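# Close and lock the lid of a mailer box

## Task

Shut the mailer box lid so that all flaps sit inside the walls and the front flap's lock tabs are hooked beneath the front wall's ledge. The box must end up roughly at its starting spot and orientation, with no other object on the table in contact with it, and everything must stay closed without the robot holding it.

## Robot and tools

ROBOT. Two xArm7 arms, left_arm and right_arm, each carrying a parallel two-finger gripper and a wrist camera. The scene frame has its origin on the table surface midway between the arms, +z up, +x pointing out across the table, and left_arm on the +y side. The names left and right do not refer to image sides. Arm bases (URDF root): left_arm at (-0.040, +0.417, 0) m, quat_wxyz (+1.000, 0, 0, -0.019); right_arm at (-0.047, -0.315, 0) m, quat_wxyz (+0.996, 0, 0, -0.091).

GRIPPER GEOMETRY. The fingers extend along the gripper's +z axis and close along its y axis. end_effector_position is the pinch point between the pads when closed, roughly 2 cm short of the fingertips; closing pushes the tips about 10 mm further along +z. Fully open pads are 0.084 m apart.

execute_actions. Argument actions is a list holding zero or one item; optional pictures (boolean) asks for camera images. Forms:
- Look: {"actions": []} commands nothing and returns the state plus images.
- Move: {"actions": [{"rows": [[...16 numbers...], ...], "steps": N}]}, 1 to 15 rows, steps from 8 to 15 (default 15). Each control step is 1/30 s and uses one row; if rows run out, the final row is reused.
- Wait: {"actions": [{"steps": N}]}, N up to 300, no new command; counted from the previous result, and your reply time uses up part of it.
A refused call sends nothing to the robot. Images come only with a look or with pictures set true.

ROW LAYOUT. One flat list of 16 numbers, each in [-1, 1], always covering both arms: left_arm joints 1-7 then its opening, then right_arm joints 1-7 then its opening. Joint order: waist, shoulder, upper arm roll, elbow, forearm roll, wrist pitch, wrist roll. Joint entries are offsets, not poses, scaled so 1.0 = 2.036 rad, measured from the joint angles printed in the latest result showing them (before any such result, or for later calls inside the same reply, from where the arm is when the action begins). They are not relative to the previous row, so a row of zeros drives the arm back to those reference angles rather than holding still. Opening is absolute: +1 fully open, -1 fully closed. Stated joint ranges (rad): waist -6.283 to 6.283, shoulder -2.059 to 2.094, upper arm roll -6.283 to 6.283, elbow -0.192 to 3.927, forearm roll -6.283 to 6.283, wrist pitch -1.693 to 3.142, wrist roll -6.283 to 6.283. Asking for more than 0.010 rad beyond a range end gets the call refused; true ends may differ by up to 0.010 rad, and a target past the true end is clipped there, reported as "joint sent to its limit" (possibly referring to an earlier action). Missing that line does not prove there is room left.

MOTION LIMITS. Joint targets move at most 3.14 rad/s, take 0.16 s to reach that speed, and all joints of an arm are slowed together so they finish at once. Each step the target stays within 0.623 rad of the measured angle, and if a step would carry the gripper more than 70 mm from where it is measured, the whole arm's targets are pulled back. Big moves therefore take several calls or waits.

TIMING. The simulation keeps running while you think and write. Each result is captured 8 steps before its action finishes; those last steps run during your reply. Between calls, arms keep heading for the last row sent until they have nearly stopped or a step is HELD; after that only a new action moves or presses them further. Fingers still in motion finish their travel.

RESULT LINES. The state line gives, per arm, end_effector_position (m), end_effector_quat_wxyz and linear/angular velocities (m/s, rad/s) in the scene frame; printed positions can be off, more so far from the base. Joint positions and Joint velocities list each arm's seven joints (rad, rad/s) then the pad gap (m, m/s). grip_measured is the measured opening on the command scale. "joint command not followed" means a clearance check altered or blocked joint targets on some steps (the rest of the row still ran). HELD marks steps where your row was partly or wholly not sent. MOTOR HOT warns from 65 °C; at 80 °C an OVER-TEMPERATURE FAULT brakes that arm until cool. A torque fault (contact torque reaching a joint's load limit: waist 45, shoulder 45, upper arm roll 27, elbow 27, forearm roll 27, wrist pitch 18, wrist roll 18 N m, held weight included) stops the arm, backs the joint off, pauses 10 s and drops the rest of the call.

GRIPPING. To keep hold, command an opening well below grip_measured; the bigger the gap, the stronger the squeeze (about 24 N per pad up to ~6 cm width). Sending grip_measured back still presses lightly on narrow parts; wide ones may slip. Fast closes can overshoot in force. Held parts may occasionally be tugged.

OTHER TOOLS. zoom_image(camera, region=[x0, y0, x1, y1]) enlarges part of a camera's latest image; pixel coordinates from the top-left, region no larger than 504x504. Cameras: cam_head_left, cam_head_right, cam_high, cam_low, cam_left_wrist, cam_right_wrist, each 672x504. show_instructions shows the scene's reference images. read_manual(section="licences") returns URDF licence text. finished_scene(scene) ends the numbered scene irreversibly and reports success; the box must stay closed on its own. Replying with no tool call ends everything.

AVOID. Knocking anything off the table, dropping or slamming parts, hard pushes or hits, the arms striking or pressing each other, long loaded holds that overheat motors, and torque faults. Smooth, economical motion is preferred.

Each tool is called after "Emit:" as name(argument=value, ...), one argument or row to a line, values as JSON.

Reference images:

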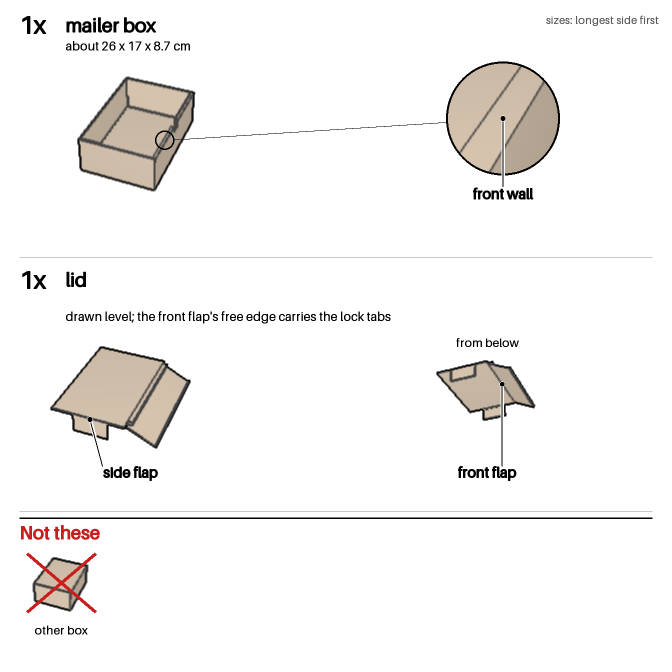

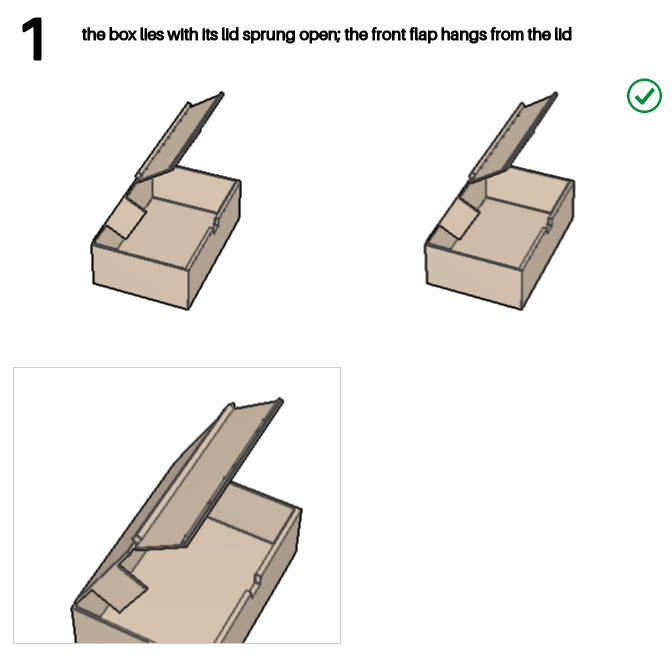

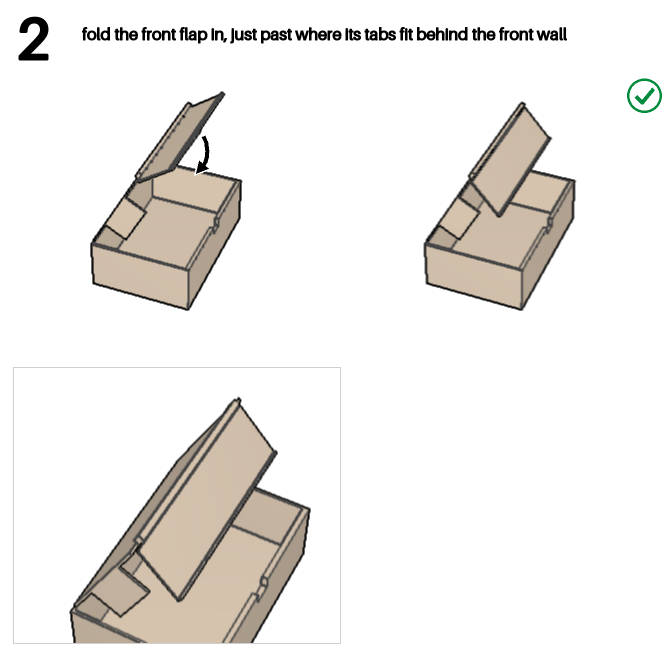

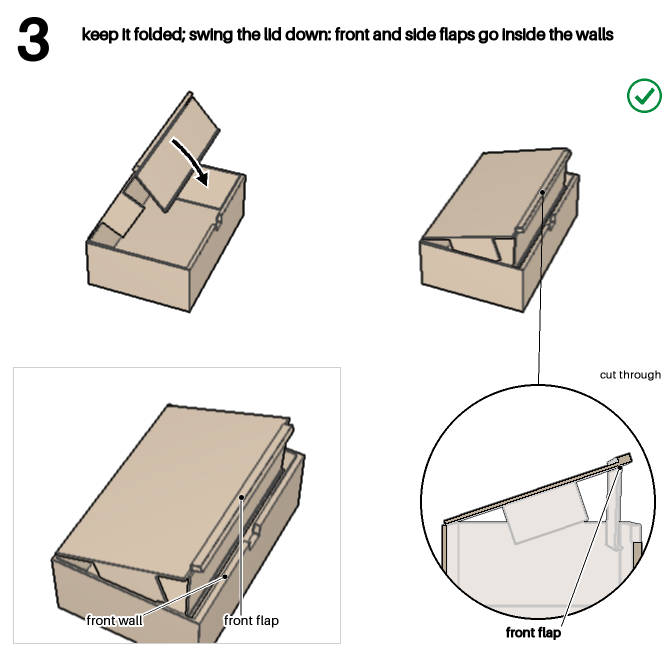

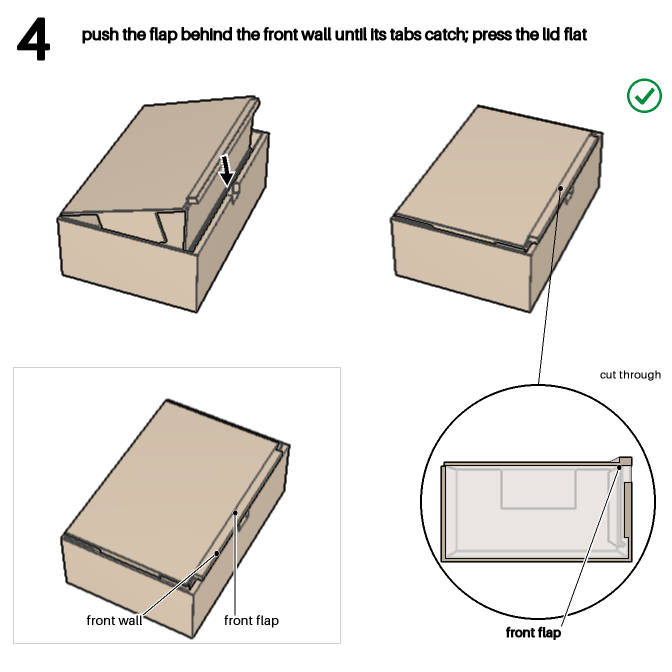

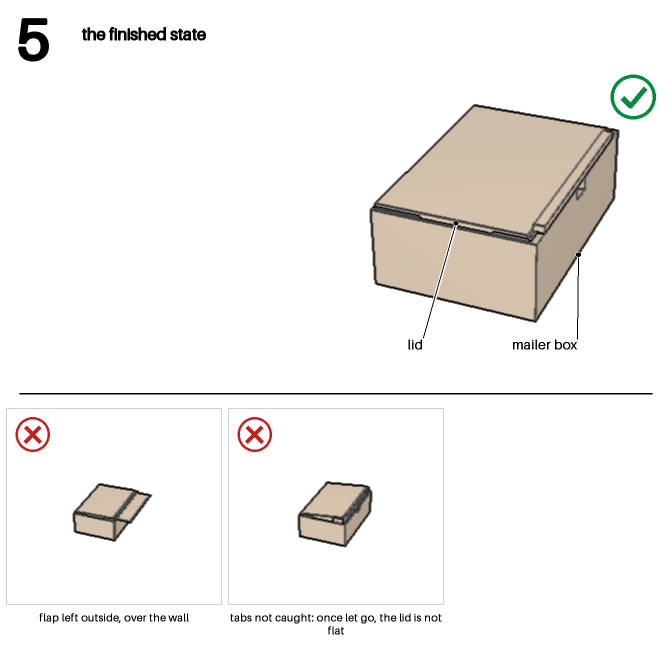

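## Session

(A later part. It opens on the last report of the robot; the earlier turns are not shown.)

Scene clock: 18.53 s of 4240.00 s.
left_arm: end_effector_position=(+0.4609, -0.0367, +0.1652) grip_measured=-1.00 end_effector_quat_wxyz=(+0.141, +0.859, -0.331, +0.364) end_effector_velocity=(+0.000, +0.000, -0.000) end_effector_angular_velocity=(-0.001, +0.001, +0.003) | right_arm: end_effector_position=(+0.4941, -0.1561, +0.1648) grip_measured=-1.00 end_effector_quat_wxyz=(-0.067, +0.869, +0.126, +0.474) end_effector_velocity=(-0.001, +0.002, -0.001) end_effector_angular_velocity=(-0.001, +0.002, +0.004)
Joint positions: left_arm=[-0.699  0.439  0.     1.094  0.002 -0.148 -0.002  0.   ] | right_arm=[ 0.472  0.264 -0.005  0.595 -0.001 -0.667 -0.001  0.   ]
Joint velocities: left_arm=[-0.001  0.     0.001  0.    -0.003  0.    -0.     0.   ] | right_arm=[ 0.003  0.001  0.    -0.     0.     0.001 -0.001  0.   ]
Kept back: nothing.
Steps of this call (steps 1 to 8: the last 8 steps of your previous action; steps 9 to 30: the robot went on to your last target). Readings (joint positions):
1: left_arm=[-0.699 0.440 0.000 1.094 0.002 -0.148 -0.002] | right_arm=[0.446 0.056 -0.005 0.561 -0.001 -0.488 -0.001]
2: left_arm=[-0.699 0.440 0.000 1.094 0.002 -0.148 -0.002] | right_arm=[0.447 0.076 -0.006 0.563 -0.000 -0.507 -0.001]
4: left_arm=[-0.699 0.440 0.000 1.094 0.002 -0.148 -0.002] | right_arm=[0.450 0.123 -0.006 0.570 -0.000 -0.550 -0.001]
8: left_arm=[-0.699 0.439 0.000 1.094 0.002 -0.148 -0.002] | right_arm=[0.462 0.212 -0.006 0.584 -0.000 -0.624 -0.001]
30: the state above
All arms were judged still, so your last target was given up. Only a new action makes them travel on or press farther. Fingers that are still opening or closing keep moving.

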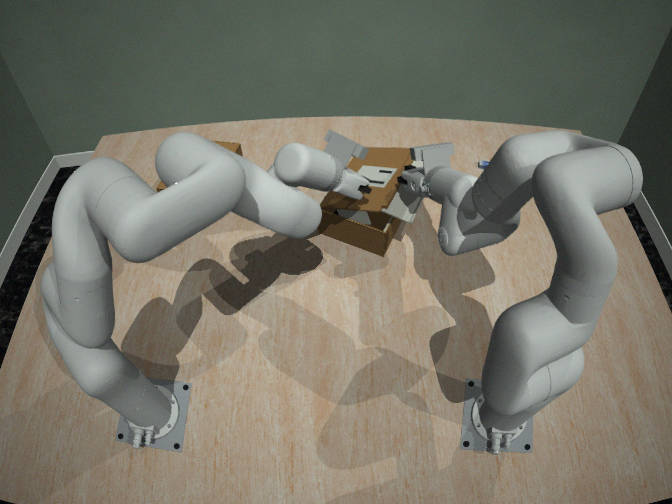

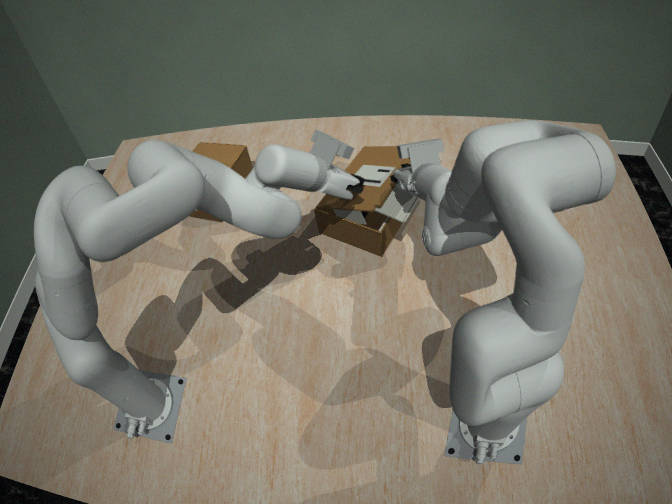

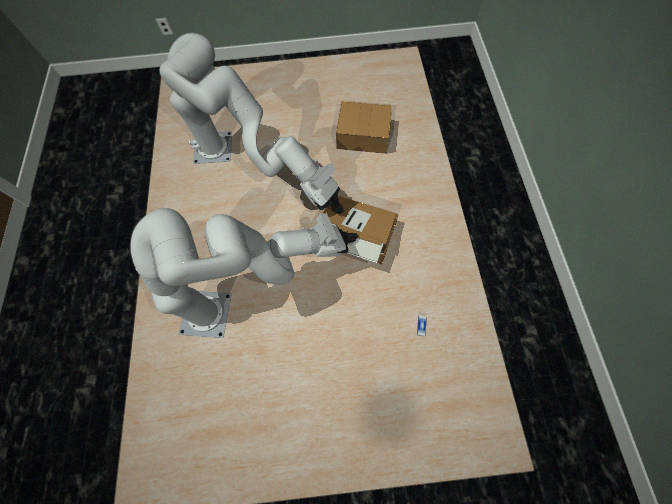

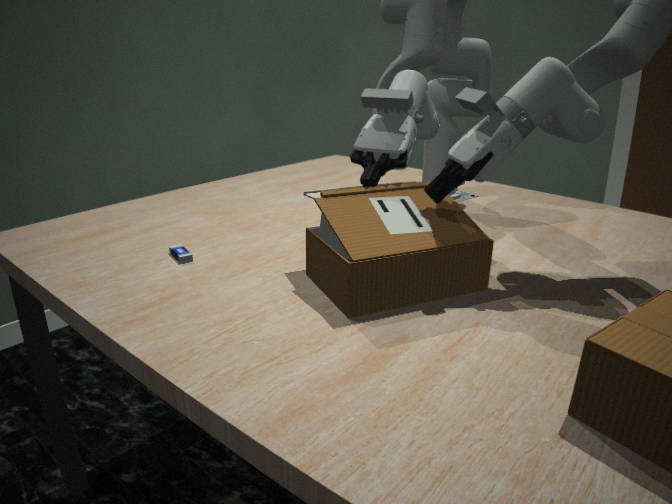

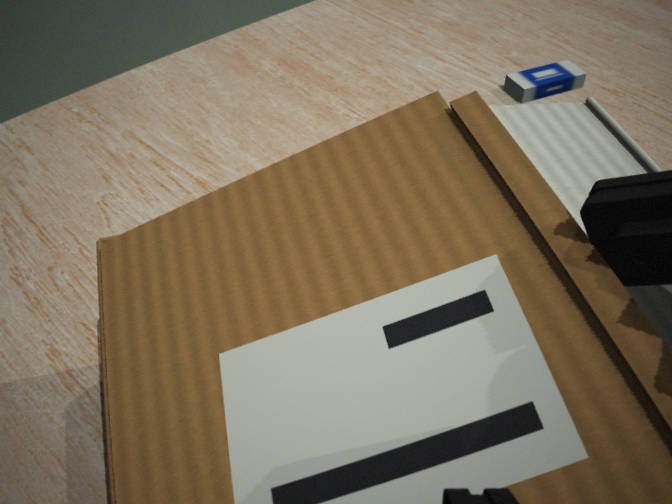

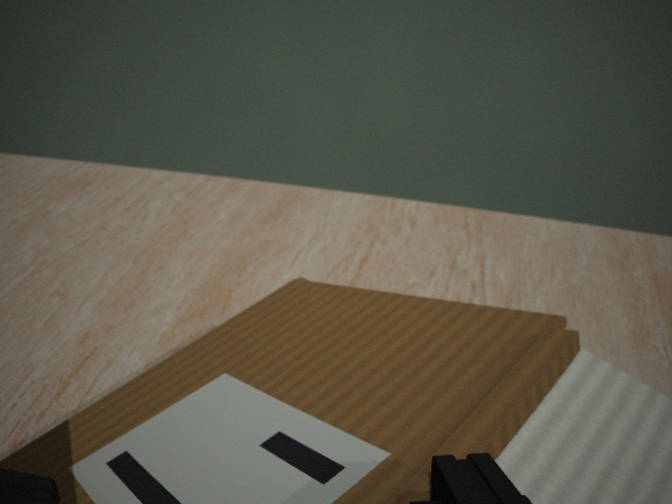

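Emit:
execute_actions(
  actions=[
    {"rows":[[0,0,0,0,-0.396,-0.633,-0.5,0,0,0,0,0,0,0,0,-1]]},
  ],
)

Emit:
execute_actions(
  actions=[
    {"steps":35},
  ],
)

Emit:
execute_actions(
  actions=[
    {"rows":[[-0.247,0.08,0,-0.1,0,0,0,0,0,0,0,0,0,0,0,-1]]},
  ],
)

Emit:
execute_actions(
  actions=[
    {"steps":30},
  ],
)

Emit:
execute_actions(
  actions=[
    {"rows":[[0,0.181,0,0.134,0,0,0,0,0,0,0,0,0,0,0,-1]]},
  ],
)

Emit:
execute_actions(
  actions=[
    {"steps":30},
  ],
  pictures=true,
)

Scene clock: 22.70 s of 4240.00 s.
left_arm: end_effector_position=(+0.4969, -0.0233, +0.2169) grip_measured=-0.04 end_effector_quat_wxyz=(+0.238, +0.866, -0.117, +0.424) end_effector_velocity=(+0.264, +0.206, +0.364) end_effector_angular_velocity=(-2.449, +0.080, +2.173) | right_arm: end_effector_position=(+0.4940, -0.1559, +0.1648) grip_measured=-1.00 end_effector_quat_wxyz=(-0.067, +0.869, +0.126, +0.474) end_effector_velocity=(+0.000, -0.001, +0.001) end_effector_angular_velocity=(+0.000, -0.001, -0.002)
Joint positions: left_arm=[-0.7    0.439 -0.     1.095 -0.217 -0.367 -0.222  0.043] | right_arm=[ 0.472  0.264 -0.005  0.595 -0.001 -0.667 -0.001  0.   ]
Joint velocities: left_arm=[ 0.018 -0.021  0.032  0.022 -1.469 -1.466 -1.459  0.022] | right_arm=[-0.001 -0.001 -0.     0.001  0.001  0.001  0.     0.   ]
Steps of this call (steps 1 to 90: nothing new was sent; then 0.93 s passed at rest; steps 91 to 97: the first 7 steps of this action). Readings (joint positions):
91: left_arm=[-0.699 0.439 0.000 1.094 0.001 -0.149 -0.003] | right_arm=[0.472 0.265 -0.005 0.595 -0.001 -0.667 -0.001]
92: left_arm=[-0.699 0.440 -0.000 1.094 -0.006 -0.157 -0.011] | right_arm=[0.472 0.265 -0.005 0.595 -0.001 -0.667 -0.001]
94: left_arm=[-0.700 0.441 -0.001 1.093 -0.065 -0.216 -0.071] | right_arm=[0.472 0.264 -0.005 0.595 -0.001 -0.667 -0.001]
97: the state above

Scene clock: 23.87 s of 4240.00 s.
left_arm: end_effector_position=(+0.5003, +0.1798, +0.4279) grip_measured=-0.01 end_effector_quat_wxyz=(+0.518, +0.406, +0.423, +0.623) end_effector_velocity=(-0.000, +0.001, +0.000) end_effector_angular_velocity=(-0.001, -0.001, +0.003) | right_arm: end_effector_position=(+0.4941, -0.1560, +0.1648) grip_measured=-1.00 end_effector_quat_wxyz=(-0.067, +0.869, +0.126, +0.474) end_effector_velocity=(-0.000, +0.001, +0.001) end_effector_angular_velocity=(+0.000, -0.001, +0.001)
Joint positions: left_arm=[-0.699  0.44   0.     1.094 -0.804 -1.436 -1.02   0.044] | right_arm=[ 0.472  0.264 -0.005  0.595 -0.001 -0.667 -0.001  0.   ]
Joint velocities: left_arm=[ 0.    -0.     0.001 -0.001 -0.002 -0.002 -0.001 -0.   ] | right_arm=[ 0.001 -0.     0.     0.     0.001 -0.001 -0.001  0.   ]
Kept back: nothing.
Steps of this call (steps 1 to 8: the last 8 steps of your previous action; steps 9 to 35: the robot went on to your last target). Readings (joint positions):
1: left_arm=[-0.699 0.439 0.001 1.095 -0.265 -0.415 -0.269] | right_arm=[0.472 0.264 -0.005 0.595 -0.001 -0.667 -0.001]
2: left_arm=[-0.699 0.439 0.001 1.095 -0.310 -0.462 -0.316] | right_arm=[0.472 0.264 -0.005 0.595 -0.001 -0.667 -0.001]
4: left_arm=[-0.699 0.439 0.001 1.095 -0.393 -0.556 -0.410] | right_arm=[0.472 0.264 -0.005 0.595 -0.001 -0.667 -0.001]
8: left_arm=[-0.699 0.439 0.001 1.094 -0.524 -0.751 -0.596] | right_arm=[0.472 0.264 -0.005 0.595 -0.001 -0.667 -0.001]
35: the state above

Scene clock: 24.10 s of 4240.00 s.
left_arm: end_effector_position=(+0.4688, +0.1169, +0.3880) grip_measured=-0.01 end_effector_quat_wxyz=(+0.528, +0.464, +0.395, +0.591) end_effector_velocity=(-0.210, -0.348, -0.223) end_effector_angular_velocity=(+0.357, +0.322, -0.692) | right_arm: end_effector_position=(+0.4941, -0.1560, +0.1648) grip_measured=-1.00 end_effector_quat_wxyz=(-0.067, +0.869, +0.126, +0.474) end_effector_velocity=(-0.000, +0.000, -0.000) end_effector_angular_velocity=(-0.001, +0.001, +0.002)
Joint positions: left_arm=[-0.817  0.478 -0.001  1.046 -0.804 -1.436 -1.02   0.044] | right_arm=[ 0.472  0.264 -0.005  0.595 -0.001 -0.667 -0.001  0.   ]
Joint velocities: left_arm=[-0.672  0.217 -0.021 -0.266  0.001 -0.001 -0.001 -0.   ] | right_arm=[ 0.001  0.001  0.     0.    -0.001  0.    -0.     0.   ]
Steps of this call (steps 1 to 7: the first 7 steps of this action). Readings (joint positions):
1: left_arm=[-0.700 0.440 0.000 1.094 -0.804 -1.436 -1.020] | right_arm=[0.472 0.264 -0.005 0.595 -0.001 -0.667 -0.001]
2: left_arm=[-0.705 0.441 0.002 1.092 -0.804 -1.436 -1.020] | right_arm=[0.472 0.264 -0.005 0.595 -0.001 -0.667 -0.001]
4: left_arm=[-0.744 0.453 0.007 1.077 -0.805 -1.436 -1.020] | right_arm=[0.472 0.264 -0.005 0.595 -0.001 -0.667 -0.001]
7: the state above

Scene clock: 25.10 s of 4240.00 s.
left_arm: end_effector_position=(+0.3137, -0.0337, +0.2637) grip_measured=-0.01 end_effector_quat_wxyz=(+0.541, +0.631, +0.261, +0.491) end_effector_velocity=(-0.003, -0.002, -0.002) end_effector_angular_velocity=(+0.002, +0.004, -0.006) | right_arm: end_effector_position=(+0.4941, -0.1560, +0.1648) grip_measured=-1.00 end_effector_quat_wxyz=(-0.067, +0.869, +0.126, +0.474) end_effector_velocity=(+0.000, -0.000, +0.001) end_effector_angular_velocity=(+0.001, -0.002, -0.000)
Joint positions: left_arm=[-1.201  0.602  0.001  0.891 -0.804 -1.436 -1.02   0.044] | right_arm=[ 0.472  0.264 -0.005  0.595 -0.001 -0.667 -0.001  0.   ]
Joint velocities: left_arm=[-0.003  0.002 -0.003 -0.001  0.     0.001 -0.001 -0.   ] | right_arm=[-0.001 -0.001  0.    -0.    -0.001 -0.001  0.001  0.   ]
Kept back: nothing.
Steps of this call (steps 1 to 8: the last 8 steps of your previous action; steps 9 to 30: the robot went on to your last target). Readings (joint positions):
1: left_arm=[-0.839 0.485 -0.001 1.038 -0.804 -1.436 -1.020] | right_arm=[0.472 0.264 -0.005 0.595 -0.001 -0.667 -0.001]
2: left_arm=[-0.861 0.492 -0.000 1.029 -0.804 -1.436 -1.020] | right_arm=[0.472 0.264 -0.005 0.595 -0.001 -0.667 -0.001]
4: left_arm=[-0.906 0.507 -0.000 1.011 -0.804 -1.436 -1.020] | right_arm=[0.472 0.264 -0.005 0.595 -0.001 -0.667 -0.001]
8: left_arm=[-0.997 0.536 -0.000 0.974 -0.804 -1.436 -1.020] | right_arm=[0.472 0.264 -0.005 0.595 -0.001 -0.667 -0.001]
30: the state above

Scene clock: 25.33 s of 4240.00 s.
left_arm: end_effector_position=(+0.3217, -0.0574, +0.2049) grip_measured=-0.01 end_effector_quat_wxyz=(+0.524, +0.647, +0.254, +0.492) end_effector_velocity=(+0.036, -0.109, -0.428) end_effector_angular_velocity=(+0.377, +0.141, -0.004) | right_arm: end_effector_position=(+0.4941, -0.1560, +0.1648) grip_measured=-1.00 end_effector_quat_wxyz=(-0.067, +0.869, +0.126, +0.474) end_effector_velocity=(-0.000, +0.001, +0.001) end_effector_angular_velocity=(+0.001, -0.000, +0.001)
Joint positions: left_arm=[-1.202  0.79   0.     1.03  -0.804 -1.436 -1.02   0.044] | right_arm=[ 0.472  0.264 -0.005  0.595 -0.001 -0.667 -0.001  0.   ]
Joint velocities: left_arm=[-0.001  1.213 -0.005  0.817 -0.002  0.009 -0.001  0.   ] | right_arm=[ 0.001 -0.002 -0.     0.     0.     0.001  0.     0.   ]
Steps of this call (steps 1 to 7: the first 7 steps of this action). Readings (joint positions):
1: left_arm=[-1.202 0.603 0.001 0.891 -0.804 -1.436 -1.020] | right_arm=[0.472 0.264 -0.005 0.595 -0.001 -0.667 -0.001]
2: left_arm=[-1.202 0.608 0.001 0.896 -0.804 -1.437 -1.020] | right_arm=[0.472 0.264 -0.005 0.595 -0.001 -0.667 -0.001]
4: left_arm=[-1.202 0.660 0.001 0.940 -0.804 -1.438 -1.020] | right_arm=[0.472 0.264 -0.005 0.595 -0.001 -0.667 -0.001]
7: the state above

Scene clock: 26.33 s of 4240.00 s.
left_arm: end_effector_position=(+0.3268, -0.0717, +0.1434) grip_measured=-0.01 end_effector_quat_wxyz=(+0.508, +0.662, +0.247, +0.492) end_effector_velocity=(-0.001, -0.001, -0.000) end_effector_angular_velocity=(+0.000, +0.001, -0.002) | right_arm: end_effector_position=(+0.4941, -0.1560, +0.1648) grip_measured=-1.00 end_effector_quat_wxyz=(-0.067, +0.869, +0.126, +0.474) end_effector_velocity=(-0.001, +0.001, -0.001) end_effector_angular_velocity=(-0.001, +0.003, +0.002)
Joint positions: left_arm=[-1.201  0.97   0.001  1.164 -0.804 -1.436 -1.02   0.044] | right_arm=[ 0.472  0.264 -0.005  0.595 -0.001 -0.667 -0.001  0.   ]
Joint velocities: left_arm=[-0.002  0.001  0.    -0.    -0.     0.    -0.001 -0.   ] | right_arm=[ 0.002  0.002  0.    -0.    -0.     0.001  0.     0.   ]
Kept back: nothing.
Steps of this call (steps 1 to 8: the last 8 steps of your previous action; steps 9 to 30: the robot went on to your last target). Readings (joint positions):
1: left_arm=[-1.202 0.829 0.000 1.057 -0.804 -1.436 -1.020] | right_arm=[0.472 0.264 -0.005 0.595 -0.001 -0.667 -0.001]
2: left_arm=[-1.202 0.865 0.000 1.083 -0.804 -1.436 -1.020] | right_arm=[0.472 0.264 -0.005 0.595 -0.001 -0.667 -0.001]
4: left_arm=[-1.201 0.925 0.000 1.126 -0.804 -1.435 -1.020] | right_arm=[0.472 0.264 -0.005 0.595 -0.001 -0.667 -0.001]
8: left_arm=[-1.201 0.965 0.001 1.157 -0.804 -1.436 -1.020] | right_arm=[0.472 0.264 -0.005 0.595 -0.001 -0.667 -0.001]
30: the state above
All arms were judged still, so your last target was given up. Only a new action makes them travel on or press farther. Fingers that are still opening or closing keep moving.

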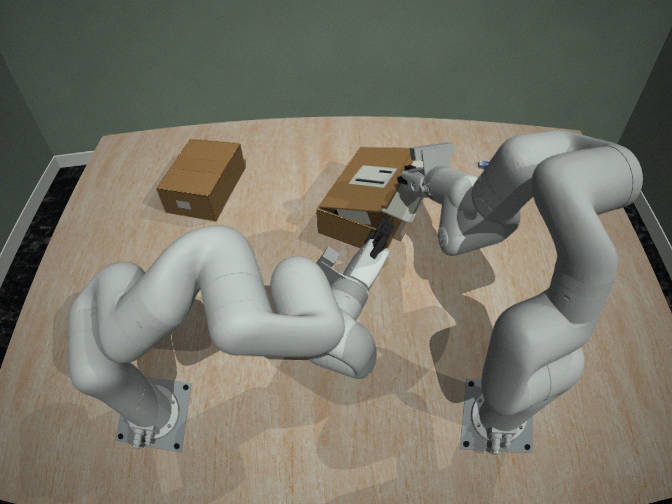

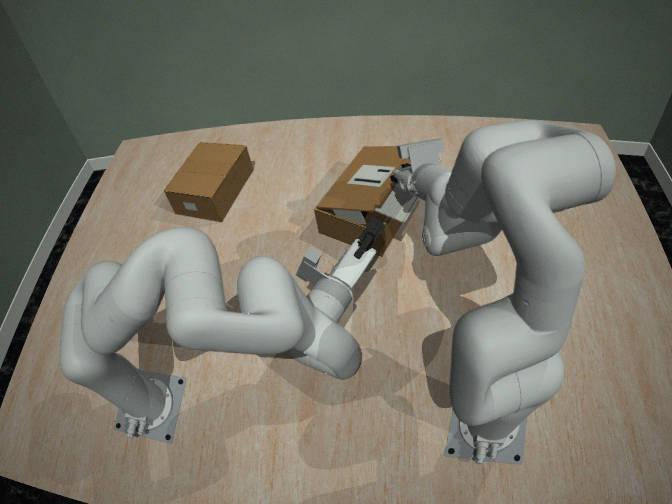

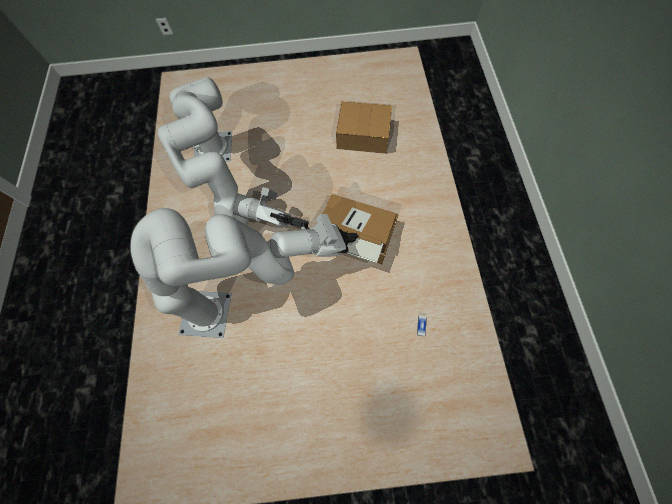

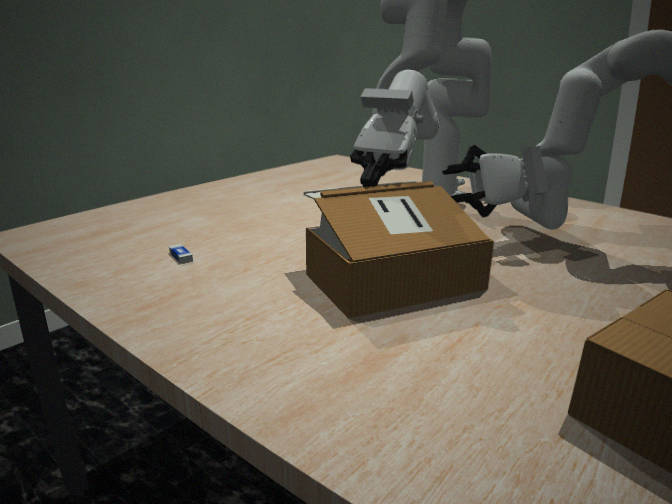

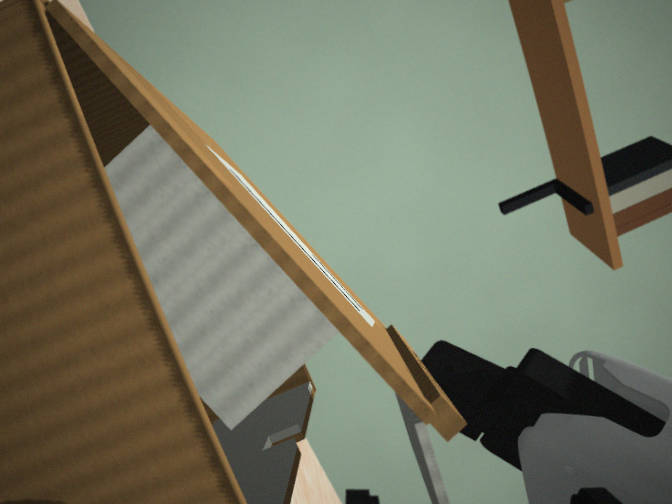

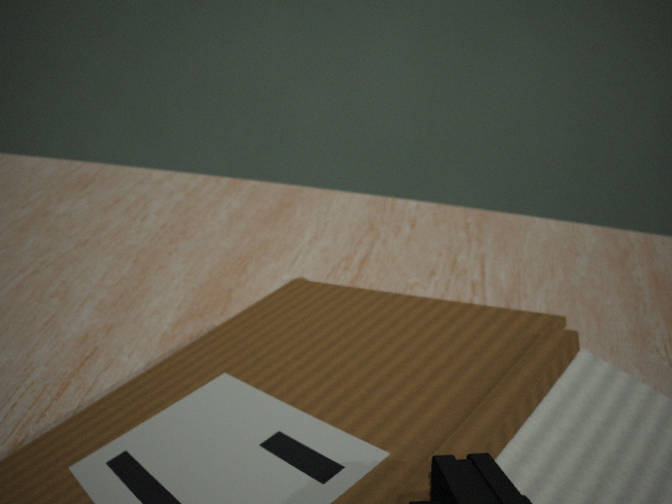

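Emit:
execute_actions(
  actions=[
    {"rows":[[0.042,0.053,0,0.13,0.032,0.064,-0.12,0,0,0,0,0,0,0,0,-1]]},
  ],
)

Emit:
execute_actions(
  actions=[
    {"steps":25},
  ],
  pictures=true,
)

Scene clock: 28.50 s of 4240.00 s.
left_arm: end_effector_position=(+0.3724, -0.0998, +0.1387) grip_measured=-0.01 end_effector_quat_wxyz=(+0.566, +0.626, +0.330, +0.423) end_effector_velocity=(+0.299, -0.076, +0.010) end_effector_angular_velocity=(-1.095, +0.431, +0.105) | right_arm: end_effector_position=(+0.4941, -0.1560, +0.1648) grip_measured=-1.00 end_effector_quat_wxyz=(-0.067, +0.869, +0.126, +0.474) end_effector_velocity=(+0.000, -0.001, -0.001) end_effector_angular_velocity=(-0.001, +0.003, -0.002)
Joint positions: left_arm=[-1.137  1.052  0.001  1.365 -0.755 -1.338 -1.203  0.044] | right_arm=[ 0.472  0.264 -0.005  0.595 -0.001 -0.667 -0.001  0.   ]
Joint velocities: left_arm=[ 0.388  0.406  0.093  1.014  0.237  0.485 -0.884 -0.   ] | right_arm=[-0.002  0.002 -0.     0.     0.     0.001 -0.     0.   ]
Steps of this call (steps 1 to 58: nothing new was sent; steps 59 to 65: the first 7 steps of this action). Readings (joint positions):
59: left_arm=[-1.201 0.971 0.001 1.164 -0.804 -1.436 -1.021] | right_arm=[0.472 0.264 -0.005 0.595 -0.001 -0.667 -0.001]
60: left_arm=[-1.200 0.973 -0.000 1.171 -0.802 -1.432 -1.028] | right_arm=[0.472 0.264 -0.005 0.595 -0.001 -0.667 -0.001]
62: left_arm=[-1.183 0.997 -0.003 1.228 -0.788 -1.404 -1.083] | right_arm=[0.472 0.264 -0.005 0.595 -0.001 -0.667 -0.001]
65: the state above

Scene clock: 29.33 s of 4240.00 s.
left_arm: end_effector_position=(+0.3869, -0.1077, +0.1378) grip_measured=-0.01 end_effector_quat_wxyz=(+0.583, +0.612, +0.355, +0.399) end_effector_velocity=(+0.000, -0.000, +0.000) end_effector_angular_velocity=(+0.001, -0.000, -0.001) | right_arm: end_effector_position=(+0.4941, -0.1560, +0.1648) grip_measured=-1.00 end_effector_quat_wxyz=(-0.067, +0.869, +0.126, +0.474) end_effector_velocity=(+0.000, +0.000, +0.001) end_effector_angular_velocity=(-0.000, -0.002, +0.001)
Joint positions: left_arm=[-1.116  1.078  0.001  1.428 -0.739 -1.306 -1.264  0.044] | right_arm=[ 0.472  0.264 -0.005  0.595 -0.001 -0.667 -0.001  0.   ]
Joint velocities: left_arm=[0.    0.    0.    0.    0.001 0.001 0.001 0.   ] | right_arm=[-0.    -0.002 -0.    -0.    -0.001 -0.001 -0.001  0.   ]
Kept back: nothing.
Steps of this call (steps 1 to 8: the last 8 steps of your previous action; steps 9 to 25: the robot went on to your last target). Readings (joint positions):
1: left_arm=[-1.126 1.063 0.004 1.392 -0.749 -1.325 -1.227] | right_arm=[0.472 0.264 -0.005 0.595 -0.001 -0.667 -0.001]
2: left_arm=[-1.120 1.069 0.006 1.407 -0.745 -1.317 -1.242] | right_arm=[0.472 0.264 -0.005 0.595 -0.001 -0.667 -0.001]
4: left_arm=[-1.116 1.075 0.004 1.420 -0.741 -1.310 -1.256] | right_arm=[0.472 0.264 -0.005 0.595 -0.001 -0.667 -0.001]
8: left_arm=[-1.117 1.078 -0.001 1.426 -0.739 -1.307 -1.263] | right_arm=[0.472 0.264 -0.005 0.595 -0.001 -0.667 -0.001]
25: the state above

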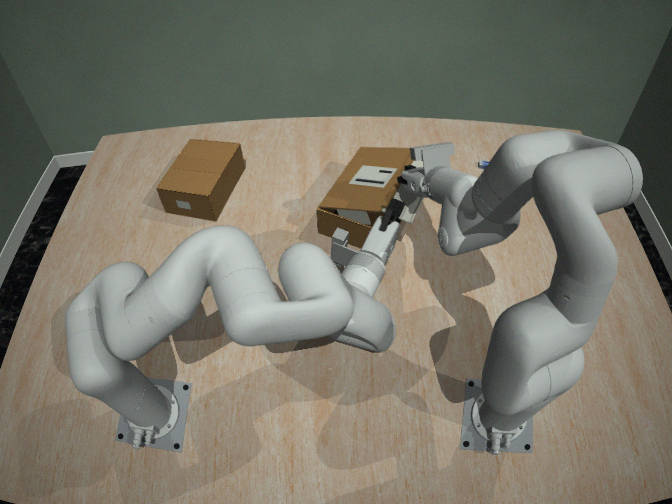

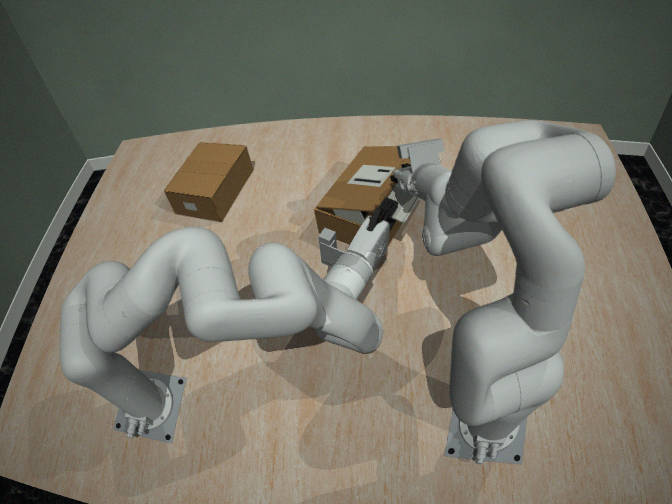

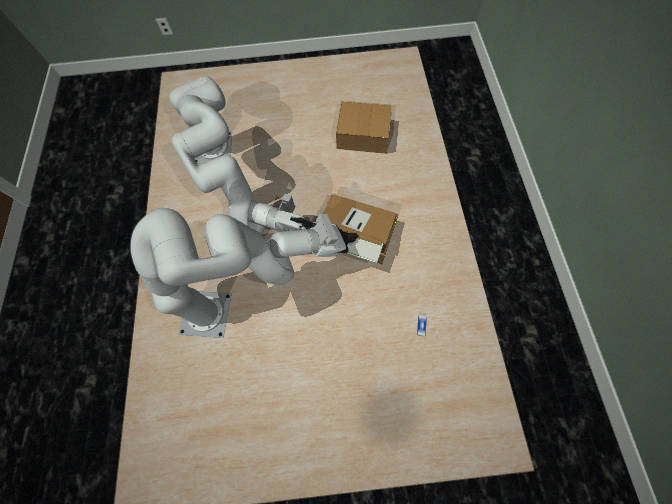

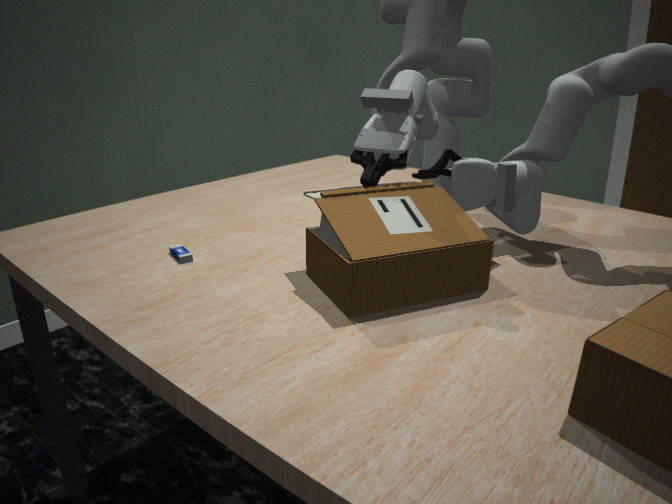

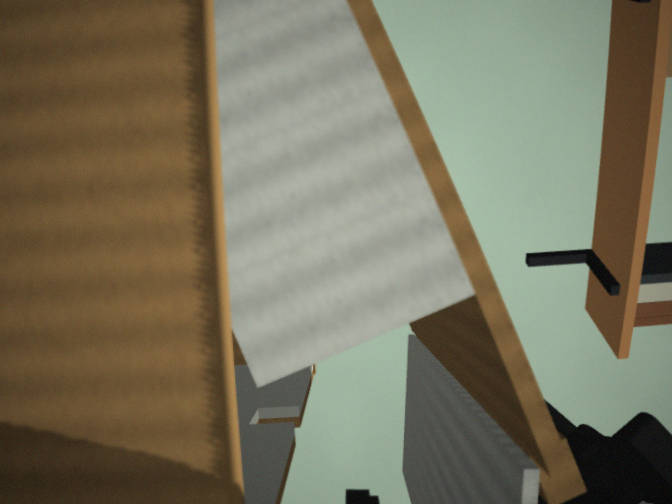

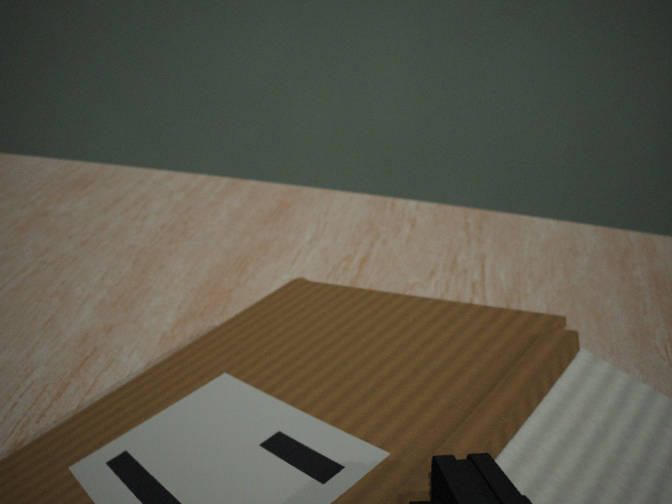

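Emit:
execute_actions(
  actions=[
    {"rows":[[0,0,0,0,0,0,0,-1,0,0,0,0,0,0,0,-1]]},
  ],
)

Emit:
execute_actions(
  actions=[
    {"rows":[[0,0,0,0,0,0,0,-1,-0.03,-0.167,0,-0.019,0,0.147,0,-1]]},
  ],
)

Emit:
execute_actions(
  actions=[
    {"steps":15},
  ],
)

Emit:
execute_actions(
  actions=[
    {"rows":[[0,-0.003,0,0,0,0,0.025,-1,0,0,0,0,0,0,0,-1],[0,-0.006,0,0,0,0,0.05,-1,0,0,0,0,0,0,0,-1],[0,-0.008,0,0,0,0,0.075,-1,0,0,0,0,0,0,0,-1],[0,-0.01,0,0,0,0,0.1,-1,0,0,0,0,0,0,0,-1],[0,-0.01,0,0,0,0,0.125,-1,0,0,0,0,0,0,0,-1],[0,-0.01,0,0,0,0,0.15,-1,0,0,0,0,0,0,0,-1],[0,-0.01,0,0,0,0,0.175,-1,0,0,0,0,0,0,0,-1],[0,-0.01,0,0,0,0,0.2,-1,0,0,0,0,0,0,0,-1],[0,-0.01,0,0,0,0,0.225,-1,0,0,0,0,0,0,0,-1],[0,-0.01,0,0,0,0,0.25,-1,0,0,0,0,0,0,0,-1],[0,-0.01,0,0,0,0,0.275,-1,0,0,0,0,0,0,0,-1],[0,-0.01,0,0,0,0,0.3,-1,0,0,0,0,0,0,0,-1],[0,-0.01,0,0,0,0,0.325,-1,0,0,0,0,0,0,0,-1],[0,-0.01,0,0,0,0,0.35,-1,0,0,0,0,0,0,0,-1],[0,-0.01,0,0,0,0,0.37,-1,0,0,0,0,0,0,0,-1]]},
  ],
)

Emit:
execute_actions(
  actions=[
    {"steps":20},
  ],
  pictures=true,
)

Scene clock: 30.63 s of 4240.00 s.
left_arm: end_effector_position=(+0.3869, -0.1078, +0.1381) grip_measured=-0.94 end_effector_quat_wxyz=(+0.584, +0.612, +0.355, +0.399) end_effector_velocity=(+0.001, +0.001, +0.002) end_effector_angular_velocity=(-0.003, -0.006, +0.003) | right_arm: end_effector_position=(+0.4940, -0.1559, +0.1647) grip_measured=-1.00 end_effector_quat_wxyz=(-0.067, +0.869, +0.126, +0.474) end_effector_velocity=(-0.001, +0.004, -0.000) end_effector_angular_velocity=(+0.001, +0.001, +0.007)
Joint positions: left_arm=[-1.116  1.078  0.001  1.428 -0.739 -1.306 -1.264  0.003] | right_arm=[ 0.472  0.264 -0.005  0.595 -0.001 -0.667 -0.001  0.   ]
Joint velocities: left_arm=[ 0.001 -0.001  0.003  0.001  0.    -0.004 -0.001  0.   ] | right_arm=[ 0.003  0.     0.004  0.    -0.001  0.001  0.001  0.   ]
Steps of this call (steps 1 to 15: the robot went on to your last target; steps 16 to 32: nothing new was sent; steps 33 to 39: the first 7 steps of this action). Readings (joint positions):
33: left_arm=[-1.116 1.078 0.001 1.428 -0.739 -1.306 -1.264] | right_arm=[0.472 0.264 -0.005 0.595 -0.001 -0.667 -0.001]
34: left_arm=[-1.116 1.078 0.001 1.428 -0.739 -1.306 -1.264] | right_arm=[0.472 0.264 -0.005 0.595 -0.001 -0.667 -0.001]
36: left_arm=[-1.116 1.078 0.001 1.428 -0.739 -1.306 -1.264] | right_arm=[0.472 0.264 -0.005 0.595 -0.001 -0.667 -0.001]
39: the state above

Scene clock: 31.13 s of 4240.00 s.
left_arm: end_effector_position=(+0.3869, -0.1078, +0.1380) grip_measured=-0.94 end_effector_quat_wxyz=(+0.584, +0.612, +0.355, +0.399) end_effector_velocity=(+0.001, +0.001, +0.000) end_effector_angular_velocity=(-0.002, +0.001, +0.003) | right_arm: end_effector_position=(+0.4944, -0.1770, +0.2233) grip_measured=-1.00 end_effector_quat_wxyz=(-0.059, +0.870, +0.110, +0.477) end_effector_velocity=(-0.004, -0.154, +0.430) end_effector_angular_velocity=(+0.053, -0.175, -0.270)
Joint positions: left_arm=[-1.116  1.078  0.001  1.428 -0.739 -1.306 -1.264  0.003] | right_arm=[ 0.436  0.066 -0.006  0.574 -0.    -0.494 -0.001  0.   ]
Joint velocities: left_arm=[ 0.001 -0.     0.     0.001 -0.002  0.    -0.001 -0.   ] | right_arm=[-0.238 -1.308 -0.027 -0.072  0.005  1.053  0.     0.   ]
Steps of this call (steps 1 to 8: the last 8 steps of your previous action; steps 9 to 15: the first 7 steps of this action, its rows measured from where the robot was after step 8). Readings (joint positions):
8: left_arm=[-1.116 1.078 0.001 1.428 -0.739 -1.306 -1.264] | right_arm=[0.472 0.264 -0.005 0.595 -0.001 -0.667 -0.001]
9: left_arm=[-1.116 1.078 0.001 1.428 -0.739 -1.306 -1.264] | right_arm=[0.471 0.264 -0.005 0.595 -0.001 -0.666 -0.001]
10: left_arm=[-1.116 1.078 0.001 1.428 -0.739 -1.306 -1.264] | right_arm=[0.470 0.258 -0.005 0.593 -0.001 -0.659 -0.001]
12: left_arm=[-1.116 1.078 0.001 1.428 -0.739 -1.306 -1.264] | right_arm=[0.461 0.205 -0.003 0.583 -0.001 -0.607 -0.001]
15: the state above

Scene clock: 31.63 s of 4240.00 s.
left_arm: end_effector_position=(+0.3869, -0.1078, +0.1379) grip_measured=-0.94 end_effector_quat_wxyz=(+0.584, +0.612, +0.355, +0.399) end_effector_velocity=(+0.000, +0.000, -0.000) end_effector_angular_velocity=(-0.000, -0.000, +0.001) | right_arm: end_effector_position=(+0.4865, -0.1928, +0.2596) grip_measured=-1.00 end_effector_quat_wxyz=(-0.053, +0.872, +0.099, +0.476) end_effector_velocity=(+0.002, -0.002, +0.005) end_effector_angular_velocity=(+0.002, -0.008, -0.004)
Joint positions: left_arm=[-1.116  1.078  0.001  1.428 -0.739 -1.306 -1.264  0.003] | right_arm=[ 0.411 -0.074 -0.005  0.556 -0.001 -0.368 -0.001  0.   ]
Joint velocities: left_arm=[ 0.001  0.    -0.001 -0.     0.    -0.001 -0.    -0.   ] | right_arm=[-0.003 -0.007 -0.001  0.004  0.     0.002  0.     0.   ]
Kept back: nothing.
Steps of this call (steps 1 to 8: the last 8 steps of your previous action; steps 9 to 15: the robot went on to your last target). Readings (joint positions):
1: left_arm=[-1.116 1.078 0.001 1.428 -0.739 -1.306 -1.264] | right_arm=[0.428 0.025 -0.006 0.571 -0.000 -0.460 -0.001]
2: left_arm=[-1.116 1.078 0.001 1.428 -0.739 -1.306 -1.264] | right_arm=[0.422 -0.010 -0.007 0.568 -0.000 -0.432 -0.001]
4: left_arm=[-1.116 1.078 0.001 1.428 -0.739 -1.306 -1.264] | right_arm=[0.415 -0.053 -0.007 0.563 -0.000 -0.395 -0.001]
8: left_arm=[-1.116 1.078 0.001 1.428 -0.739 -1.306 -1.264] | right_arm=[0.411 -0.071 -0.005 0.556 -0.001 -0.372 -0.001]
15: the state above

Scene clock: 31.87 s of 4240.00 s.
left_arm: end_effector_position=(+0.3879, -0.1090, +0.1469) grip_measured=-0.94 end_effector_quat_wxyz=(+0.557, +0.632, +0.310, +0.442) end_effector_velocity=(+0.003, -0.013, +0.060) end_effector_angular_velocity=(+1.013, -0.563, +0.007) | right_arm: end_effector_position=(+0.4865, -0.1927, +0.2595) grip_measured=-1.00 end_effector_quat_wxyz=(-0.053, +0.873, +0.099, +0.475) end_effector_velocity=(+0.000, -0.000, +0.000) end_effector_angular_velocity=(-0.001, -0.001, -0.000)
Joint positions: left_arm=[-1.116  1.064  0.001  1.428 -0.739 -1.306 -1.115  0.003] | right_arm=[ 0.411 -0.074 -0.005  0.556 -0.001 -0.368 -0.001  0.   ]
Joint velocities: left_arm=[-0.001 -0.084 -0.002  0.011  0.003 -0.001  1.219  0.   ] | right_arm=[-0.001 -0.    -0.     0.001 -0.    -0.    -0.001  0.   ]
Steps of this call (steps 1 to 7: the first 7 steps of this action). Readings (joint positions):
1: left_arm=[-1.116 1.078 0.001 1.428 -0.739 -1.306 -1.264] | right_arm=[0.411 -0.074 -0.005 0.556 -0.001 -0.368 -0.001]
2: left_arm=[-1.116 1.078 0.001 1.428 -0.739 -1.306 -1.257] | right_arm=[0.411 -0.074 -0.005 0.556 -0.001 -0.368 -0.001]
4: left_arm=[-1.116 1.074 0.001 1.427 -0.739 -1.306 -1.219] | right_arm=[0.411 -0.074 -0.005 0.556 -0.001 -0.368 -0.001]
7: the state above

Scene clock: 32.53 s of 4240.00 s.
left_arm: end_effector_position=(+0.3879, -0.1101, +0.1512) grip_measured=-0.94 end_effector_quat_wxyz=(+0.403, +0.693, +0.110, +0.587) end_effector_velocity=(+0.000, +0.000, +0.000) end_effector_angular_velocity=(+0.017, -0.009, +0.000) | right_arm: end_effector_position=(+0.4865, -0.1928, +0.2596) grip_measured=-1.00 end_effector_quat_wxyz=(-0.053, +0.872, +0.099, +0.476) end_effector_velocity=(+0.000, +0.001, +0.001) end_effector_angular_velocity=(+0.001, -0.004, +0.001)
Joint positions: left_arm=[-1.116  1.058  0.001  1.428 -0.739 -1.306 -0.513  0.003] | right_arm=[ 0.411 -0.074 -0.005  0.556 -0.001 -0.368 -0.001  0.   ]
Joint velocities: left_arm=[ 0.001 -0.    -0.    -0.     0.001 -0.     0.019  0.   ] | right_arm=[ 0.001 -0.    -0.     0.001 -0.    -0.002  0.     0.   ]
Kept back: nothing.
Steps of this call (steps 1 to 8: the last 8 steps of your previous action; steps 9 to 20: the robot went on to your last target). Readings (joint positions):
1: left_arm=[-1.116 1.062 0.001 1.428 -0.739 -1.306 -1.072] | right_arm=[0.411 -0.074 -0.005 0.556 -0.001 -0.368 -0.001]
2: left_arm=[-1.116 1.060 0.001 1.429 -0.739 -1.306 -1.027] | right_arm=[0.411 -0.074 -0.005 0.556 -0.001 -0.368 -0.001]
4: left_arm=[-1.116 1.059 0.001 1.428 -0.739 -1.306 -0.933] | right_arm=[0.411 -0.074 -0.005 0.556 -0.001 -0.368 -0.001]
8: left_arm=[-1.116 1.058 0.001 1.428 -0.739 -1.306 -0.735] | right_arm=[0.411 -0.074 -0.005 0.556 -0.001 -0.368 -0.001]
20: the state above

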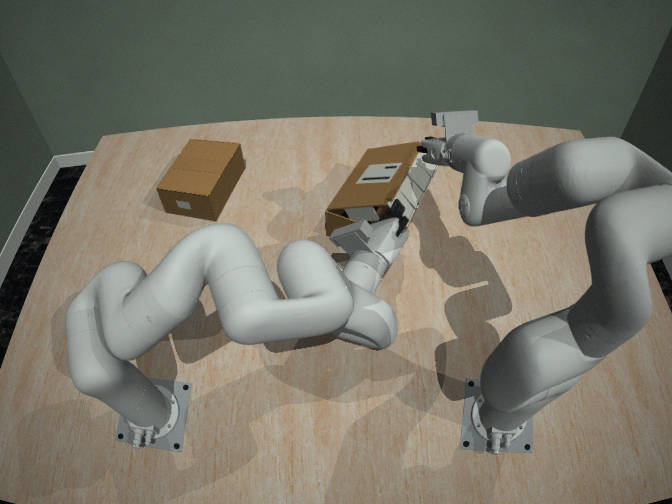

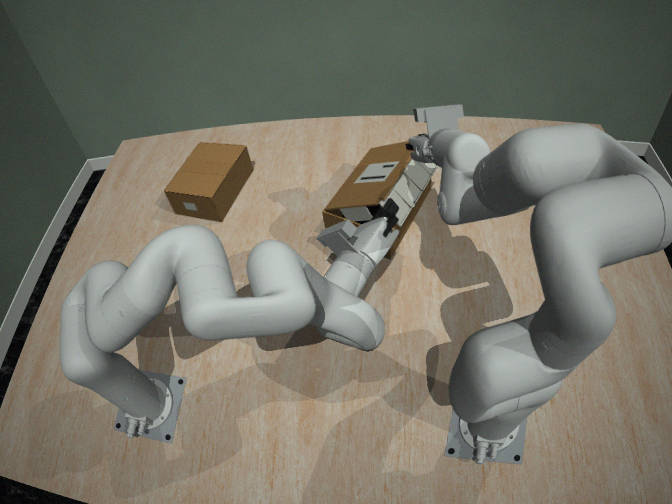

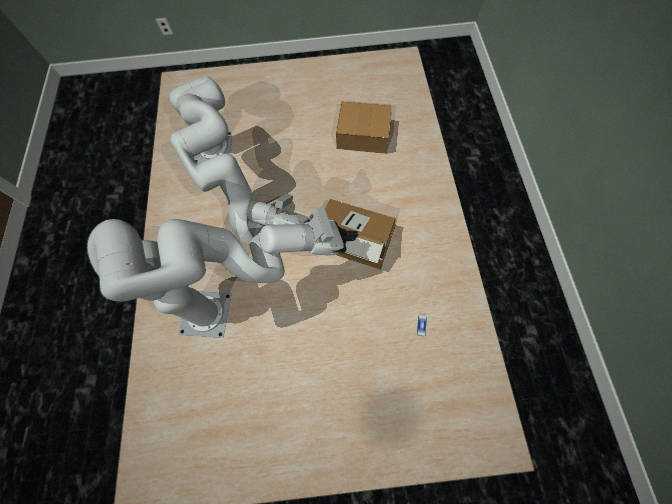

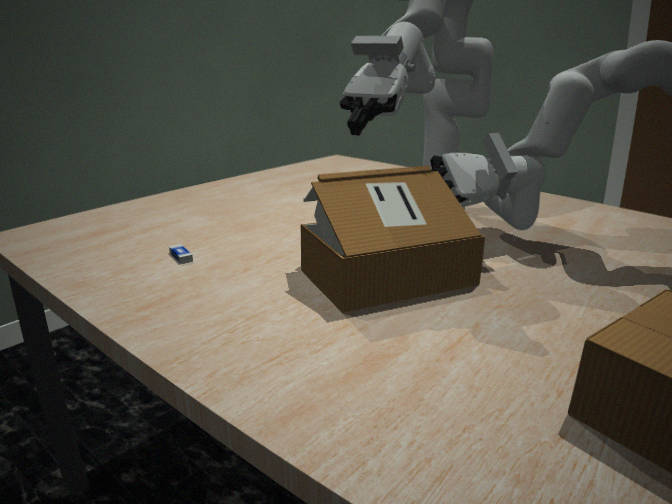

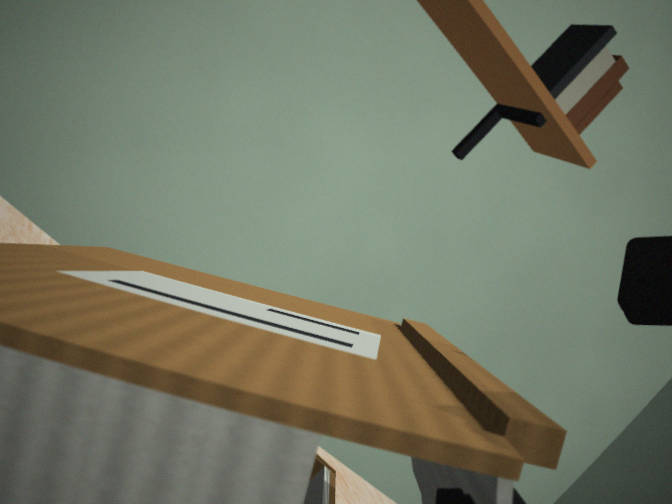

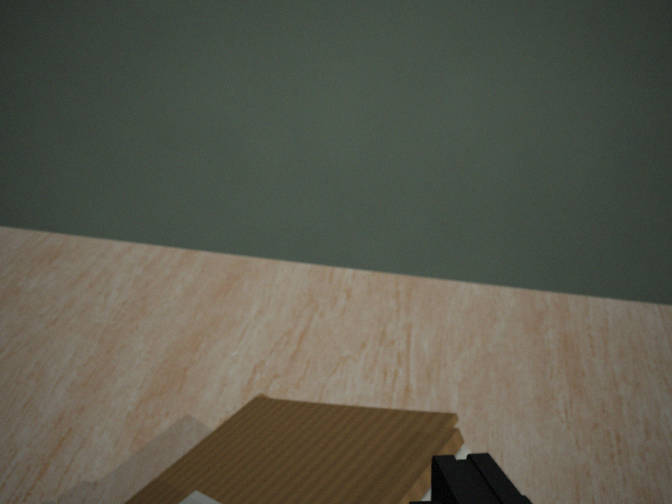

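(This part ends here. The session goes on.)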